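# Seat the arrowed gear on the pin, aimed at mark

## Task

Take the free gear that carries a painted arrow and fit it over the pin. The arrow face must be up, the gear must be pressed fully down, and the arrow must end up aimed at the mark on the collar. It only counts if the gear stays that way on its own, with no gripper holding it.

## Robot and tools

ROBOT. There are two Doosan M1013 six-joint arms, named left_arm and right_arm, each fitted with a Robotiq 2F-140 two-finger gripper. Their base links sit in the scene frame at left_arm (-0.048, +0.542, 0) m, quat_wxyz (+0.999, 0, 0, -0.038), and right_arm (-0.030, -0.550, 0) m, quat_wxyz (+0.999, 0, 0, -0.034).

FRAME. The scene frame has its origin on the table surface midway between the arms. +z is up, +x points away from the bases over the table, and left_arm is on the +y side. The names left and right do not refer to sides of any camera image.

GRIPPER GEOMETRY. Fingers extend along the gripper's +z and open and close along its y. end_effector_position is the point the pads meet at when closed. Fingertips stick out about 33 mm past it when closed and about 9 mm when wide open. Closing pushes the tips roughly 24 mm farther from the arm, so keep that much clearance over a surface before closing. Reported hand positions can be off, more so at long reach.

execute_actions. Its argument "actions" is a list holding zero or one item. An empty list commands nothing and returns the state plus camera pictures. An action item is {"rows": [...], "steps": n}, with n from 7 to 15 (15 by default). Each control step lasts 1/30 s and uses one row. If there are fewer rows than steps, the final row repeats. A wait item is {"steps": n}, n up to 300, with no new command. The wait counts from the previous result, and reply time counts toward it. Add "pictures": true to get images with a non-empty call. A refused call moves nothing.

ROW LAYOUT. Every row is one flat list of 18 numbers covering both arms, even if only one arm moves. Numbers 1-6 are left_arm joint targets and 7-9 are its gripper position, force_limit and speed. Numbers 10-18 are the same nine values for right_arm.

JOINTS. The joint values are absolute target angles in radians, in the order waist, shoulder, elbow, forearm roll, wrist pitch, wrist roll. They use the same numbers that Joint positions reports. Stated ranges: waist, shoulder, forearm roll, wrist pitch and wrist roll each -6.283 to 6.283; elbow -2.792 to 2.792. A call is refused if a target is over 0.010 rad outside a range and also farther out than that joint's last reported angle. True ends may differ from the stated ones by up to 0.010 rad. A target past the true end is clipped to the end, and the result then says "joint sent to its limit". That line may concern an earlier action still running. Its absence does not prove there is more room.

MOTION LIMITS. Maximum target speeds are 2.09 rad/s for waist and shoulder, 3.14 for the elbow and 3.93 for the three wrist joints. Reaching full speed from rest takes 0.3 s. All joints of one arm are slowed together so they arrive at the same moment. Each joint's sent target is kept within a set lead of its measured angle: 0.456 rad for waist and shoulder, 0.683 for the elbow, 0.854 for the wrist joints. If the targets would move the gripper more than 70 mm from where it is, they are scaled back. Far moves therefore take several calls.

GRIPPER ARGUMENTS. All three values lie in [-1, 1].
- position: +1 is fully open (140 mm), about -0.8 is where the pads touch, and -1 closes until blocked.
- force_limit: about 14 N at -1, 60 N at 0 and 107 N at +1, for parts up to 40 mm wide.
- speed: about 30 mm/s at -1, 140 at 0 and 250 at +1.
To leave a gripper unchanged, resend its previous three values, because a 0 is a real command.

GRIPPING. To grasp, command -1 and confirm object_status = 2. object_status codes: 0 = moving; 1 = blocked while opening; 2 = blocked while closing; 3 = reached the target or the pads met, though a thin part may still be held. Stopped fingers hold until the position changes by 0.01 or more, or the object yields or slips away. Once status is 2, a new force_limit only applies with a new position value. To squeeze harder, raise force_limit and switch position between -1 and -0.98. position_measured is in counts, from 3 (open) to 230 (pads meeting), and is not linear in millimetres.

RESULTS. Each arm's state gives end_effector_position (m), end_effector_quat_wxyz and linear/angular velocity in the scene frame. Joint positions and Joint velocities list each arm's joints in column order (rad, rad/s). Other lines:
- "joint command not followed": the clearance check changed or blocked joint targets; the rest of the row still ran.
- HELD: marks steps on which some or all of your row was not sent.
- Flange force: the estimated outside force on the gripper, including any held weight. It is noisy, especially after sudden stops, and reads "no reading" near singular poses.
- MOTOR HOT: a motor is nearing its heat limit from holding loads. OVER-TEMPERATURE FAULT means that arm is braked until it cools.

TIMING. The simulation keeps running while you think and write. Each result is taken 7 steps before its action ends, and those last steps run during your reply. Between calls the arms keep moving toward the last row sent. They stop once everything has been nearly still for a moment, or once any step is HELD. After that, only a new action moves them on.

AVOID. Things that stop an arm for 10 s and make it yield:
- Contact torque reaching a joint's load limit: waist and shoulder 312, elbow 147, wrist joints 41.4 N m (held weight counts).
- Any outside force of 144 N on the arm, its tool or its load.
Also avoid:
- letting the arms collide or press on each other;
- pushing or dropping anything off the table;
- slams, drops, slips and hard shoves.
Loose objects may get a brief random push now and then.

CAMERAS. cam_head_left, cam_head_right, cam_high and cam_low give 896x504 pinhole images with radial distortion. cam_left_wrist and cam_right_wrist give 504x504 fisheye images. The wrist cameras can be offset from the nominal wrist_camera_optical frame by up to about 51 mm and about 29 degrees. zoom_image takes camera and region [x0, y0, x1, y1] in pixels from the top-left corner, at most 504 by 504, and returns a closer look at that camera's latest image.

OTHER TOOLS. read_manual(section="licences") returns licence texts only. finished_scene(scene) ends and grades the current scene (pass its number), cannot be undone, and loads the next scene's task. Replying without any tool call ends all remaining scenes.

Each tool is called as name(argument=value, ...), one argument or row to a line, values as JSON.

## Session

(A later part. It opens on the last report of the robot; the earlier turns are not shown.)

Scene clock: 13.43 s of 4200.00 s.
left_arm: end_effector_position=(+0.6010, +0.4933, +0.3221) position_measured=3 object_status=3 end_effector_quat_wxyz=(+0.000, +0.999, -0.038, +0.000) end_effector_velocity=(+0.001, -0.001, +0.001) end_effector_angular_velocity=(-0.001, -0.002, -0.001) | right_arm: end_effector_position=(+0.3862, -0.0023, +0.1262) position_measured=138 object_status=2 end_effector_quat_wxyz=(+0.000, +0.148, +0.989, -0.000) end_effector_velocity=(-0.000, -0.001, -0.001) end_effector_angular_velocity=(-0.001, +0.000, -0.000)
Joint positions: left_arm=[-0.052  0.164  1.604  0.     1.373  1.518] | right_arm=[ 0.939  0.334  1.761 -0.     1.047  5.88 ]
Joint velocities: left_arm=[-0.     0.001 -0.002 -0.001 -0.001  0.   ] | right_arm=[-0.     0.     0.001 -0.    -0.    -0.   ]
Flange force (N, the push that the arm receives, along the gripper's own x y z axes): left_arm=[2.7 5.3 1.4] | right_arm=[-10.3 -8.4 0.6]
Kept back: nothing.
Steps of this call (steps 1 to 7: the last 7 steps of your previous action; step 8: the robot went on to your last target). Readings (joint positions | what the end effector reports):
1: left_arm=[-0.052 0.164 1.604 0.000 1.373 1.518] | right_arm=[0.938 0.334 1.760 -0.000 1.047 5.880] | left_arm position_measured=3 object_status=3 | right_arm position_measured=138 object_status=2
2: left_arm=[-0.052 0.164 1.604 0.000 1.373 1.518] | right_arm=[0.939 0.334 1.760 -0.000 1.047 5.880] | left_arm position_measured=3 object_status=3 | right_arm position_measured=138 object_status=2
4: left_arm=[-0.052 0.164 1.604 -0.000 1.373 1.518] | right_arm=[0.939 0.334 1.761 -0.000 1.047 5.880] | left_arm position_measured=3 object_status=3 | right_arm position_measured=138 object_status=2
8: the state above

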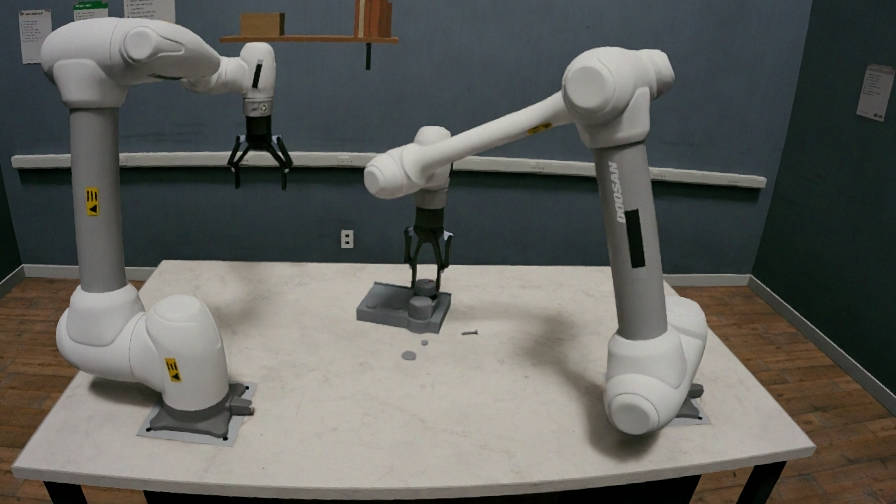

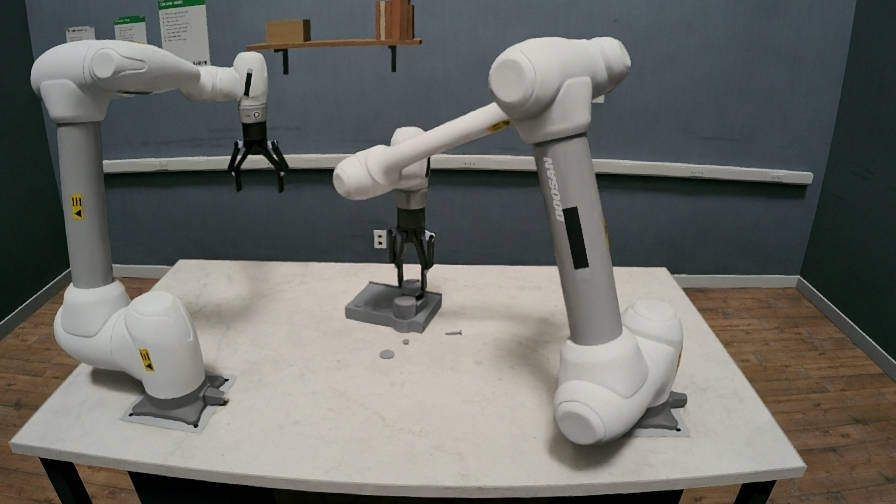

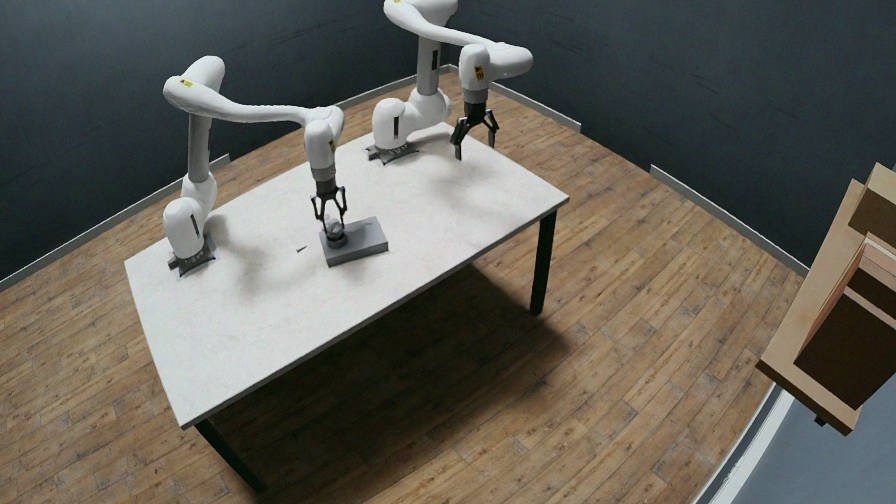

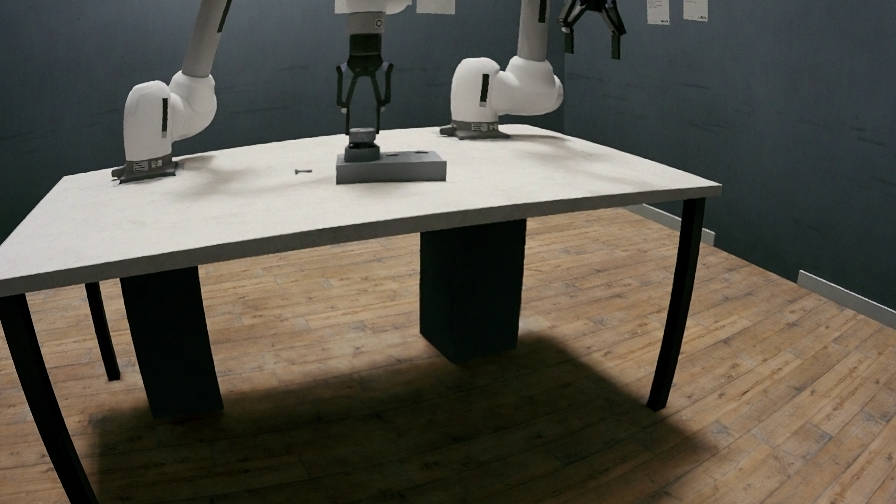

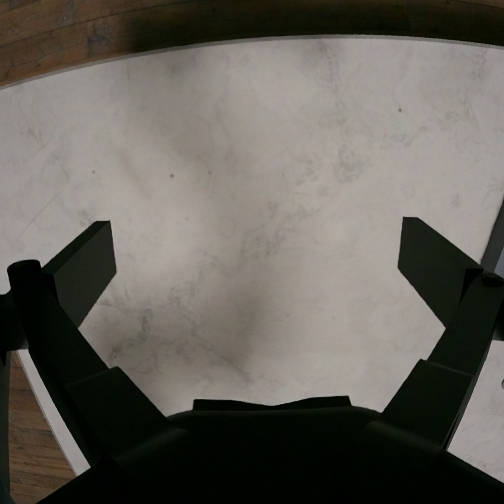

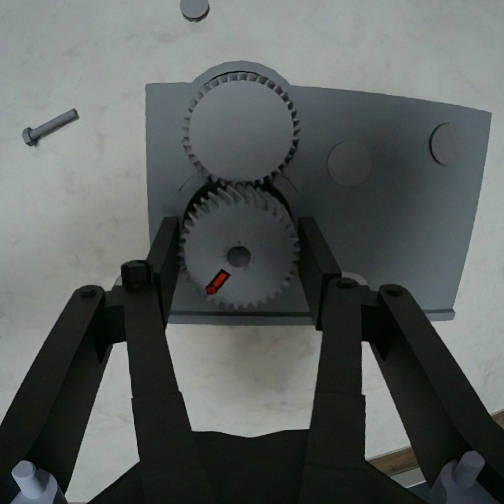

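execute_actions(
  actions=[
    {"rows":[[-0.052,0.164,1.604,0,1.373,1.518,1,0,0,0.939,0.3334,1.7615,0,1.0467,5.89,-1,-0.4,-0.6],[-0.052,0.164,1.604,0,1.373,1.518,1,0,0,0.939,0.3342,1.7624,0,1.045,5.89,-1,-0.4,-0.6],[-0.052,0.164,1.604,0,1.373,1.518,1,0,0,0.939,0.335,1.7633,0,1.0433,5.89,-1,-0.4,-0.6],[-0.052,0.164,1.604,0,1.373,1.518,1,0,0,0.939,0.3358,1.7642,0,1.0416,5.89,-1,-0.4,-0.6]]},
  ],
)

Scene clock: 14.13 s of 4200.00 s.
left_arm: end_effector_position=(+0.6010, +0.4933, +0.3221) position_measured=3 object_status=3 end_effector_quat_wxyz=(+0.000, +0.999, -0.038, +0.000) end_effector_velocity=(-0.000, +0.000, +0.001) end_effector_angular_velocity=(-0.000, -0.001, -0.000) | right_arm: end_effector_position=(+0.3860, -0.0025, +0.1232) position_measured=138 object_status=2 end_effector_quat_wxyz=(+0.000, +0.153, +0.988, +0.000) end_effector_velocity=(-0.000, -0.000, -0.001) end_effector_angular_velocity=(-0.001, +0.001, -0.001)
Joint positions: left_arm=[-0.052  0.164  1.604  0.     1.373  1.518] | right_arm=[0.939 0.336 1.764 0.    1.042 5.89 ]
Joint velocities: left_arm=[ 0.    -0.001  0.    -0.    -0.     0.001] | right_arm=[-0.     0.     0.001 -0.     0.     0.001]
Flange force (N, the push that the arm receives, along the gripper's own x y z axes): left_arm=[0.7 5.2 1.7] | right_arm=[-11.4 -2.6 1.1]
Steps of this call (steps 1 to 13: the robot went on to your last target; steps 14 to 21: the first 8 steps of this action). Readings (joint positions | what the end effector reports):
14: left_arm=[-0.052 0.164 1.604 0.000 1.373 1.518] | right_arm=[0.939 0.334 1.761 -0.000 1.047 5.880] | left_arm position_measured=3 object_status=3 | right_arm position_measured=138 object_status=2
15: left_arm=[-0.052 0.164 1.604 -0.000 1.373 1.518] | right_arm=[0.939 0.334 1.761 0.000 1.047 5.885] | left_arm position_measured=3 object_status=3 | right_arm position_measured=138 object_status=2
17: left_arm=[-0.052 0.164 1.604 0.000 1.373 1.518] | right_arm=[0.939 0.334 1.763 0.000 1.044 5.890] | left_arm position_measured=3 object_status=3 | right_arm position_measured=138 object_status=2
21: the state above

execute_actions(
  actions=[
    {"rows":[[-0.052,0.164,1.604,0,1.373,1.518,1,0,0,0.9387,0.3366,1.7651,0,1.0399,5.882,-1,-0.4,-0.6],[-0.052,0.164,1.604,0,1.373,1.518,1,0,0,0.9387,0.3374,1.766,0,1.0382,5.873,-1,-0.4,-0.6],[-0.052,0.164,1.604,0,1.373,1.518,1,0,0,0.9387,0.3383,1.7669,0,1.0364,5.864,-1,-0.4,-0.6],[-0.052,0.164,1.604,0,1.373,1.518,1,0,0,0.9387,0.3391,1.7678,0,1.0347,5.854,-1,-0.4,-0.6]]},
  ],
)

Scene clock: 14.87 s of 4200.00 s.
left_arm: end_effector_position=(+0.6010, +0.4933, +0.3221) position_measured=3 object_status=3 end_effector_quat_wxyz=(+0.000, +0.999, -0.038, +0.000) end_effector_velocity=(+0.001, +0.001, -0.001) end_effector_angular_velocity=(-0.000, -0.000, +0.002) | right_arm: end_effector_position=(+0.3861, -0.0028, +0.1191) position_measured=138 object_status=2 end_effector_quat_wxyz=(-0.000, +0.135, +0.991, -0.000) end_effector_velocity=(-0.000, +0.000, -0.001) end_effector_angular_velocity=(-0.000, +0.000, +0.004)
Joint positions: left_arm=[-0.052  0.164  1.604  0.     1.373  1.518] | right_arm=[0.939 0.339 1.768 0.    1.035 5.854]
Joint velocities: left_arm=[ 0.002  0.001  0.    -0.    -0.001 -0.   ] | right_arm=[ 0.001  0.     0.001 -0.    -0.001 -0.003]
Flange force (N, the push that the arm receives, along the gripper's own x y z axes): left_arm=[2.7 3.1 1.9] | right_arm=[-6.3 2.3 2.1]
Steps of this call (steps 1 to 7: the last 7 steps of your previous action; steps 8 to 14: the robot went on to your last target; steps 15 to 22: the first 8 steps of this action). Readings (joint positions | what the end effector reports):
15: left_arm=[-0.052 0.164 1.604 0.000 1.373 1.518] | right_arm=[0.939 0.336 1.764 0.000 1.042 5.890] | left_arm position_measured=3 object_status=3 | right_arm position_measured=138 object_status=2
16: left_arm=[-0.052 0.164 1.604 0.000 1.373 1.518] | right_arm=[0.939 0.336 1.765 0.000 1.041 5.886] | left_arm position_measured=3 object_status=3 | right_arm position_measured=138 object_status=2
18: left_arm=[-0.052 0.164 1.604 0.000 1.373 1.518] | right_arm=[0.939 0.338 1.766 0.000 1.038 5.870] | left_arm position_measured=3 object_status=3 | right_arm position_measured=138 object_status=2
22: the state above

execute_actions(
  actions=[
    {"rows":[[-0.052,0.164,1.604,0,1.373,1.518,1,0,0,0.9387,0.3407,1.7696,0,1.0313,5.8354,-1,-0.4,-0.6],[-0.052,0.164,1.604,0,1.373,1.518,1,0,0,0.9386,0.3424,1.7713,0,1.0279,5.8168,-1,-0.4,-0.6],[-0.052,0.164,1.604,0,1.373,1.518,1,0,0,0.9386,0.3441,1.7731,0,1.0244,5.7982,-1,-0.4,-0.6],[-0.052,0.164,1.604,0,1.373,1.518,1,0,0,0.9385,0.3457,1.7748,0,1.0211,5.7796,-1,-0.4,-0.6],[-0.052,0.164,1.604,0,1.373,1.518,1,0,0,0.9385,0.3474,1.7766,0,1.0176,5.761,-1,-0.4,-0.6]]},
  ],
)

Scene clock: 15.43 s of 4200.00 s.
left_arm: end_effector_position=(+0.6010, +0.4933, +0.3221) position_measured=3 object_status=3 end_effector_quat_wxyz=(+0.000, +0.999, -0.038, +0.000) end_effector_velocity=(+0.000, +0.000, +0.001) end_effector_angular_velocity=(+0.000, -0.002, +0.000) | right_arm: end_effector_position=(+0.3862, -0.0030, +0.1092) position_measured=138 object_status=2 end_effector_quat_wxyz=(-0.000, +0.089, +0.996, -0.000) end_effector_velocity=(+0.002, +0.001, -0.001) end_effector_angular_velocity=(+0.003, -0.002, +0.035)
Joint positions: left_arm=[-0.052  0.164  1.604 -0.     1.373  1.518] | right_arm=[ 0.938  0.347  1.777 -0.     1.018  5.762]
Joint velocities: left_arm=[ 0.    -0.001 -0.001  0.     0.     0.   ] | right_arm=[-0.001  0.001 -0.001  0.    -0.004 -0.037]
Flange force (N, the push that the arm receives, along the gripper's own x y z axes): left_arm=[3.4 4.9 1.9] | right_arm=[-6.6 -3.2 -0.1]
Steps of this call (steps 1 to 7: the last 7 steps of your previous action; steps 8 to 9: the robot went on to your last target; steps 10 to 17: the first 8 steps of this action). Readings (joint positions | what the end effector reports):
10: left_arm=[-0.052 0.164 1.604 0.000 1.373 1.518] | right_arm=[0.939 0.339 1.768 0.000 1.035 5.854] | left_arm position_measured=3 object_status=3 | right_arm position_measured=138 object_status=2
11: left_arm=[-0.052 0.164 1.604 0.000 1.373 1.518] | right_arm=[0.939 0.340 1.768 0.000 1.033 5.846] | left_arm position_measured=3 object_status=3 | right_arm position_measured=138 object_status=2
13: left_arm=[-0.052 0.164 1.604 -0.000 1.373 1.518] | right_arm=[0.939 0.343 1.772 -0.000 1.027 5.815] | left_arm position_measured=3 object_status=3 | right_arm position_measured=138 object_status=2
17: the state above

execute_actions(
  actions=[
    {"rows":[[-0.052,0.164,1.604,0,1.373,1.518,1,0,0,0.9384,0.3491,1.7783,0,1.0142,5.7424,-1,-0.4,-0.6],[-0.052,0.164,1.604,0,1.373,1.518,1,0,0,0.9384,0.3508,1.78,0,1.0108,5.7238,-1,-0.4,-0.6],[-0.052,0.164,1.604,0,1.373,1.518,1,0,0,0.9384,0.3508,1.78,0,1.0108,5.7238,-1,-0.4,-0.6],[-0.052,0.164,1.604,0,1.373,1.518,1,0,0,0.9384,0.3508,1.78,0,1.0108,5.7238,-1,-0.4,-0.6],[-0.052,0.164,1.604,0,1.373,1.518,1,0,0,0.9384,0.3508,1.78,0,1.0108,5.7238,-1,-0.4,-0.6],[-0.052,0.164,1.604,0,1.373,1.518,1,0,0,0.9384,0.3508,1.78,0,1.0108,5.7238,0.05,-0.4,-1]]},
  ],
)

execute_actions(
  actions=[
    {"rows":[[-0.052,0.164,1.604,0,1.373,1.518,1,0,0,0.9384,0.326,1.7535,0,1.0621,5.7238,0.05,-0.4,-1]]},
  ],
  pictures=true,
)

zoom_image(
  camera="cam_right_wrist",
  region=[160, 150, 320, 310],
)

Scene clock: 16.13 s of 4200.00 s.
left_arm: end_effector_position=(+0.6010, +0.4933, +0.3221) position_measured=3 object_status=3 end_effector_quat_wxyz=(+0.000, +0.999, -0.038, +0.000) end_effector_velocity=(+0.001, -0.002, +0.002) end_effector_angular_velocity=(-0.000, -0.005, -0.003) | right_arm: end_effector_position=(+0.3862, -0.0030, +0.1053) position_measured=136 object_status=0 end_effector_quat_wxyz=(-0.000, +0.070, +0.998, -0.000) end_effector_velocity=(-0.000, -0.000, -0.001) end_effector_angular_velocity=(-0.000, +0.000, +0.001)
Joint positions: left_arm=[-0.052  0.164  1.604 -0.     1.373  1.518] | right_arm=[ 0.938  0.351  1.78  -0.     1.011  5.724]
Joint velocities: left_arm=[-0.002 -0.002 -0.002  0.    -0.001  0.   ] | right_arm=[ 0.     0.     0.001  0.    -0.001 -0.001]
Flange force (N, the push that the arm receives, along the gripper's own x y z axes): left_arm=[3.2 6.1 1.2] | right_arm=[0.7 -3.6 2.3]
Steps of this call (steps 1 to 7: the last 7 steps of your previous action; steps 8 to 13: the robot went on to your last target; steps 14 to 21: the first 8 steps of this action). Readings (joint positions | what the end effector reports):
14: left_arm=[-0.052 0.164 1.604 0.000 1.373 1.518] | right_arm=[0.938 0.347 1.777 -0.000 1.018 5.761] | left_arm position_measured=3 object_status=3 | right_arm position_measured=138 object_status=2
15: left_arm=[-0.052 0.164 1.604 0.000 1.373 1.518] | right_arm=[0.938 0.348 1.777 -0.000 1.016 5.753] | left_arm position_measured=3 object_status=3 | right_arm position_measured=138 object_status=2
17: left_arm=[-0.052 0.164 1.604 0.000 1.373 1.518] | right_arm=[0.938 0.350 1.780 -0.000 1.011 5.727] | left_arm position_measured=3 object_status=3 | right_arm position_measured=138 object_status=2
21: the state above

Scene clock: 16.63 s of 4200.00 s.
left_arm: end_effector_position=(+0.6010, +0.4933, +0.3221) position_measured=3 object_status=3 end_effector_quat_wxyz=(+0.000, +0.999, -0.038, +0.000) end_effector_velocity=(+0.001, -0.000, +0.001) end_effector_angular_velocity=(+0.001, -0.001, -0.001) | right_arm: end_effector_position=(+0.3864, -0.0028, +0.1352) position_measured=123 object_status=3 end_effector_quat_wxyz=(+0.000, +0.070, +0.998, +0.000) end_effector_velocity=(-0.001, -0.002, -0.003) end_effector_angular_velocity=(-0.005, +0.004, -0.001)
Joint positions: left_arm=[-0.052  0.164  1.604  0.     1.373  1.518] | right_arm=[ 0.938  0.326  1.753 -0.     1.062  5.724]
Joint velocities: left_arm=[-0.001  0.001 -0.002  0.001 -0.     0.   ] | right_arm=[-0.     0.003  0.002  0.     0.001  0.   ]
Flange force (N, the push that the arm receives, along the gripper's own x y z axes): left_arm=[2.7 5.6 0.8] | right_arm=[-4.4 3.5 -0.6]
Steps of this call (steps 1 to 7: the last 7 steps of your previous action; steps 8 to 15: the first 8 steps of this action). Readings (joint positions | what the end effector reports):
8: left_arm=[-0.052 0.164 1.604 0.000 1.373 1.518] | right_arm=[0.938 0.351 1.780 -0.000 1.011 5.724] | left_arm position_measured=3 object_status=3 | right_arm position_measured=123 object_status=0
9: left_arm=[-0.052 0.164 1.604 0.000 1.373 1.518] | right_arm=[0.938 0.347 1.776 -0.000 1.019 5.724] | left_arm position_measured=3 object_status=3 | right_arm position_measured=123 object_status=0
11: left_arm=[-0.052 0.164 1.604 0.000 1.373 1.518] | right_arm=[0.938 0.328 1.756 -0.000 1.056 5.724] | left_arm position_measured=3 object_status=3 | right_arm position_measured=123 object_status=0
15: the state above

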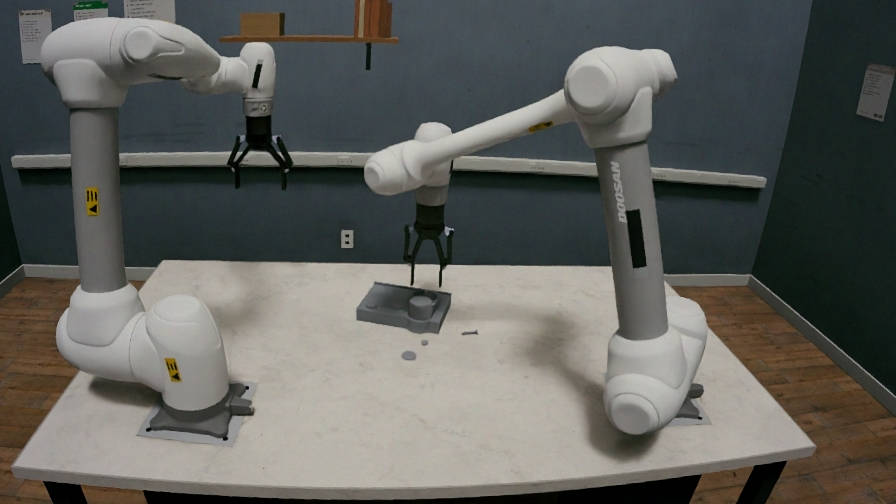

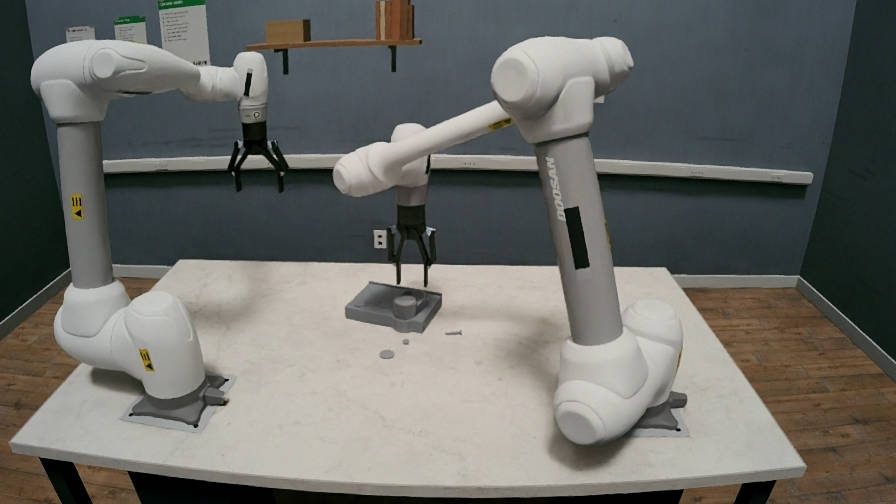

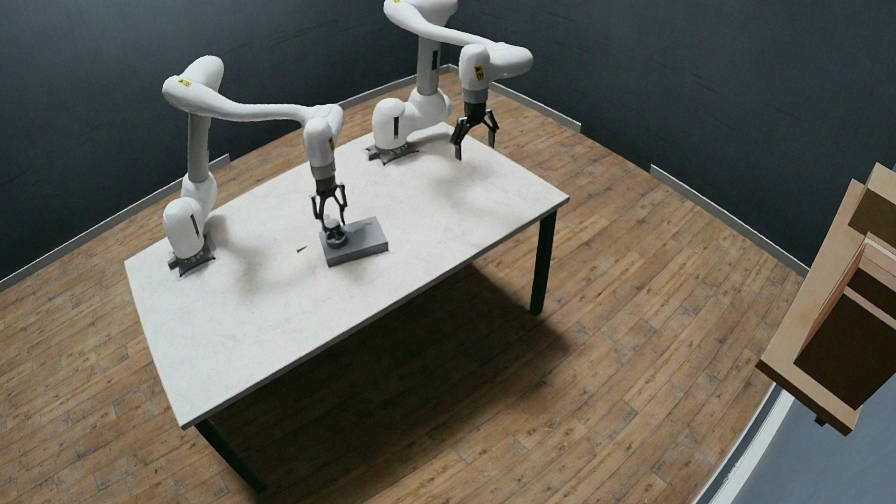

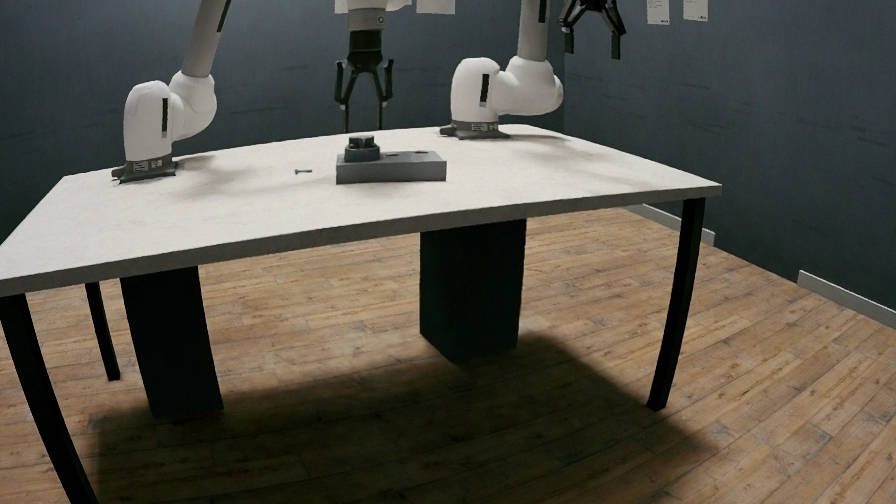

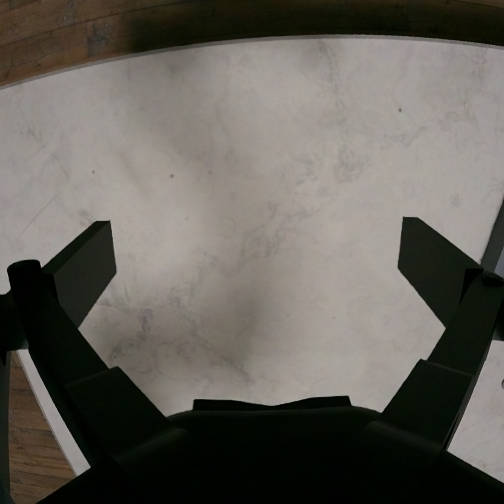

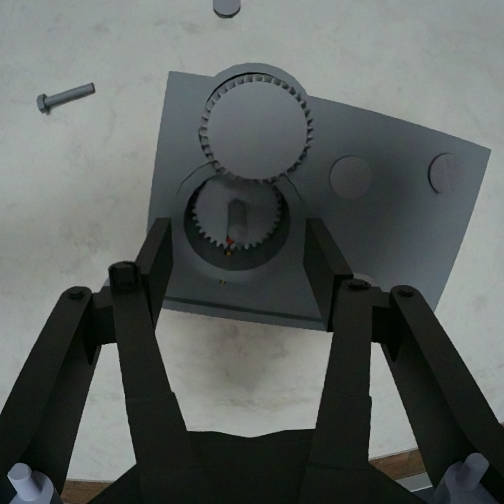

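Region (160, 150, 320, 310) of cam_right_wrist's 504x504 image, scaled by 3.150, with more detail than that image has.

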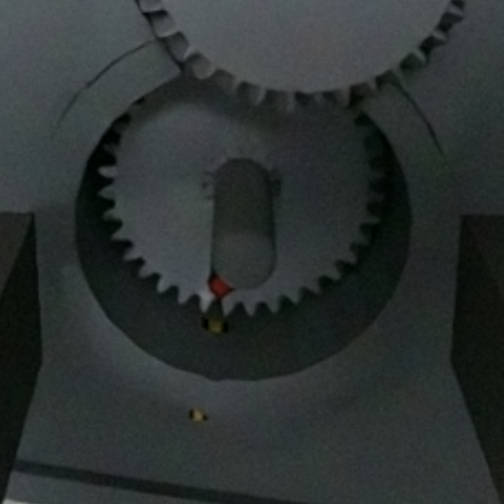

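execute_actions(
  actions=[],
)

Scene clock: 16.87 s of 4200.00 s.
left_arm: end_effector_position=(+0.6010, +0.4933, +0.3221) position_measured=3 object_status=3 end_effector_quat_wxyz=(+0.000, +0.999, -0.038, +0.000) end_effector_velocity=(+0.001, +0.001, +0.001) end_effector_angular_velocity=(+0.001, -0.002, +0.000) | right_arm: end_effector_position=(+0.3863, -0.0029, +0.1351) position_measured=123 object_status=3 end_effector_quat_wxyz=(+0.000, +0.070, +0.998, +0.000) end_effector_velocity=(-0.000, +0.001, +0.000) end_effector_angular_velocity=(+0.001, -0.000, +0.000)
Joint positions: left_arm=[-0.052  0.164  1.604  0.     1.373  1.518] | right_arm=[ 0.938  0.326  1.753 -0.     1.062  5.724]
Joint velocities: left_arm=[ 0.    -0.    -0.002  0.002  0.001 -0.   ] | right_arm=[ 0.001  0.    -0.     0.    -0.001  0.   ]
Flange force (N, the push that the arm receives, along the gripper's own x y z axes): left_arm=[3.1 3.9 0.6] | right_arm=[0.4 -3.5 -2.8]
Kept back: nothing.
Steps of this call (steps 1 to 7: the last 7 steps of your previous action). Readings (joint positions | what the end effector reports):
1: left_arm=[-0.052 0.164 1.604 0.000 1.373 1.518] | right_arm=[0.938 0.326 1.753 -0.000 1.062 5.724] | left_arm position_measured=3 object_status=3 | right_arm position_measured=123 object_status=3
2: left_arm=[-0.052 0.164 1.604 -0.000 1.373 1.518] | right_arm=[0.938 0.326 1.753 -0.000 1.062 5.724] | left_arm position_measured=3 object_status=3 | right_arm position_measured=123 object_status=3
4: left_arm=[-0.052 0.164 1.604 0.000 1.373 1.518] | right_arm=[0.938 0.326 1.753 -0.000 1.062 5.724] | left_arm position_measured=3 object_status=3 | right_arm position_measured=123 object_status=3
7: the state above

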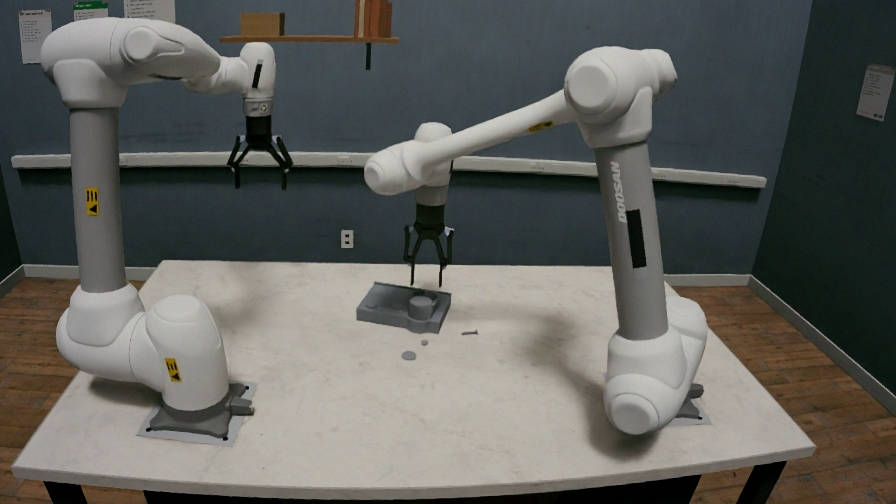

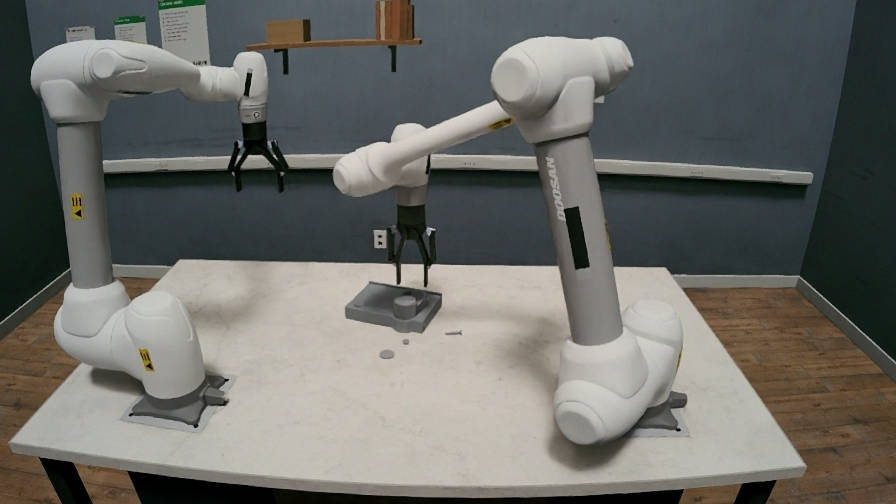

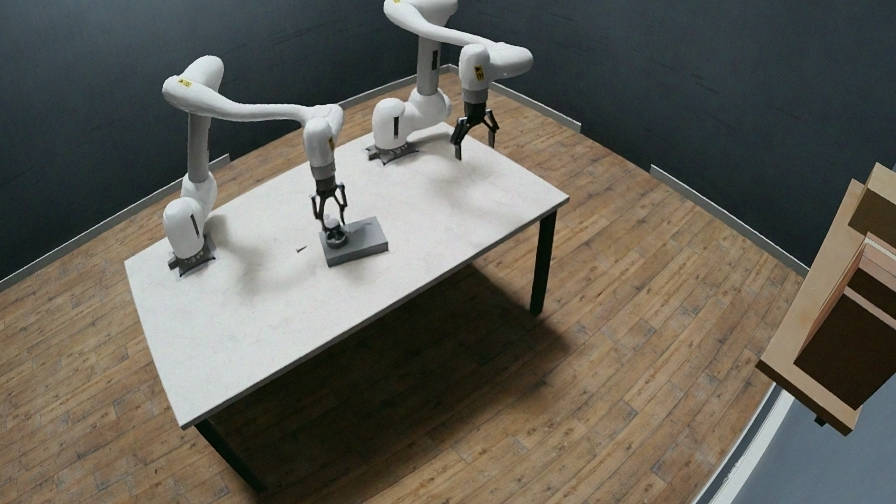

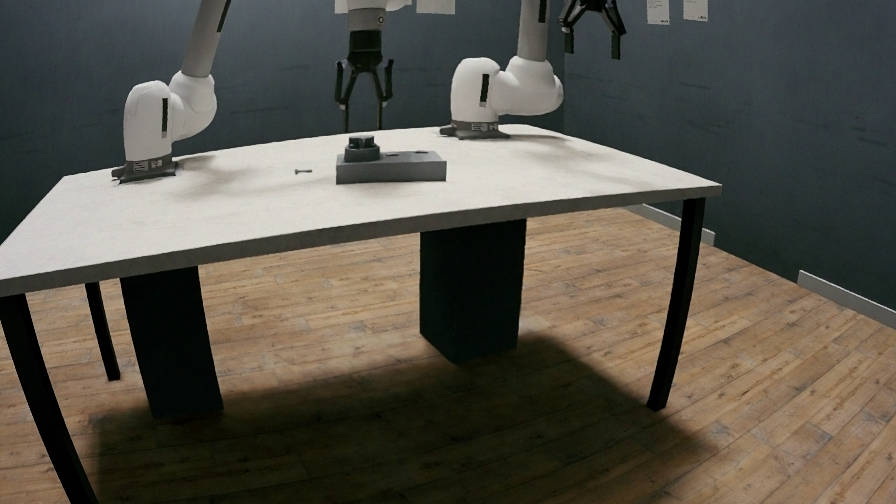

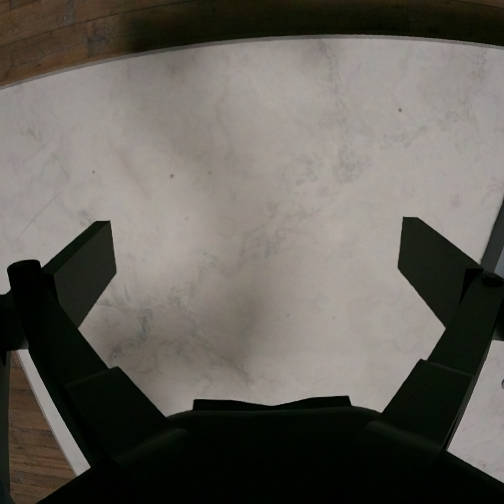

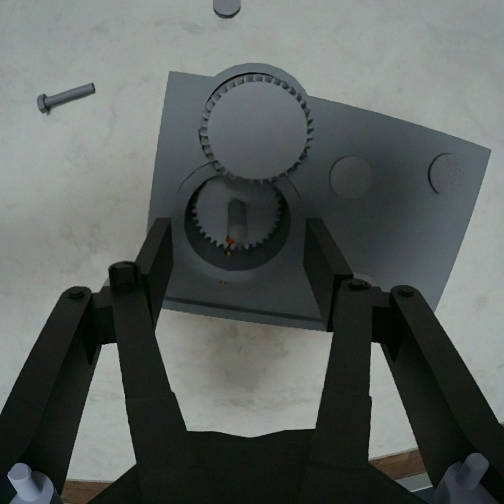

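finished_scene(
  scene=2,
)

The scene is finished: the task was done.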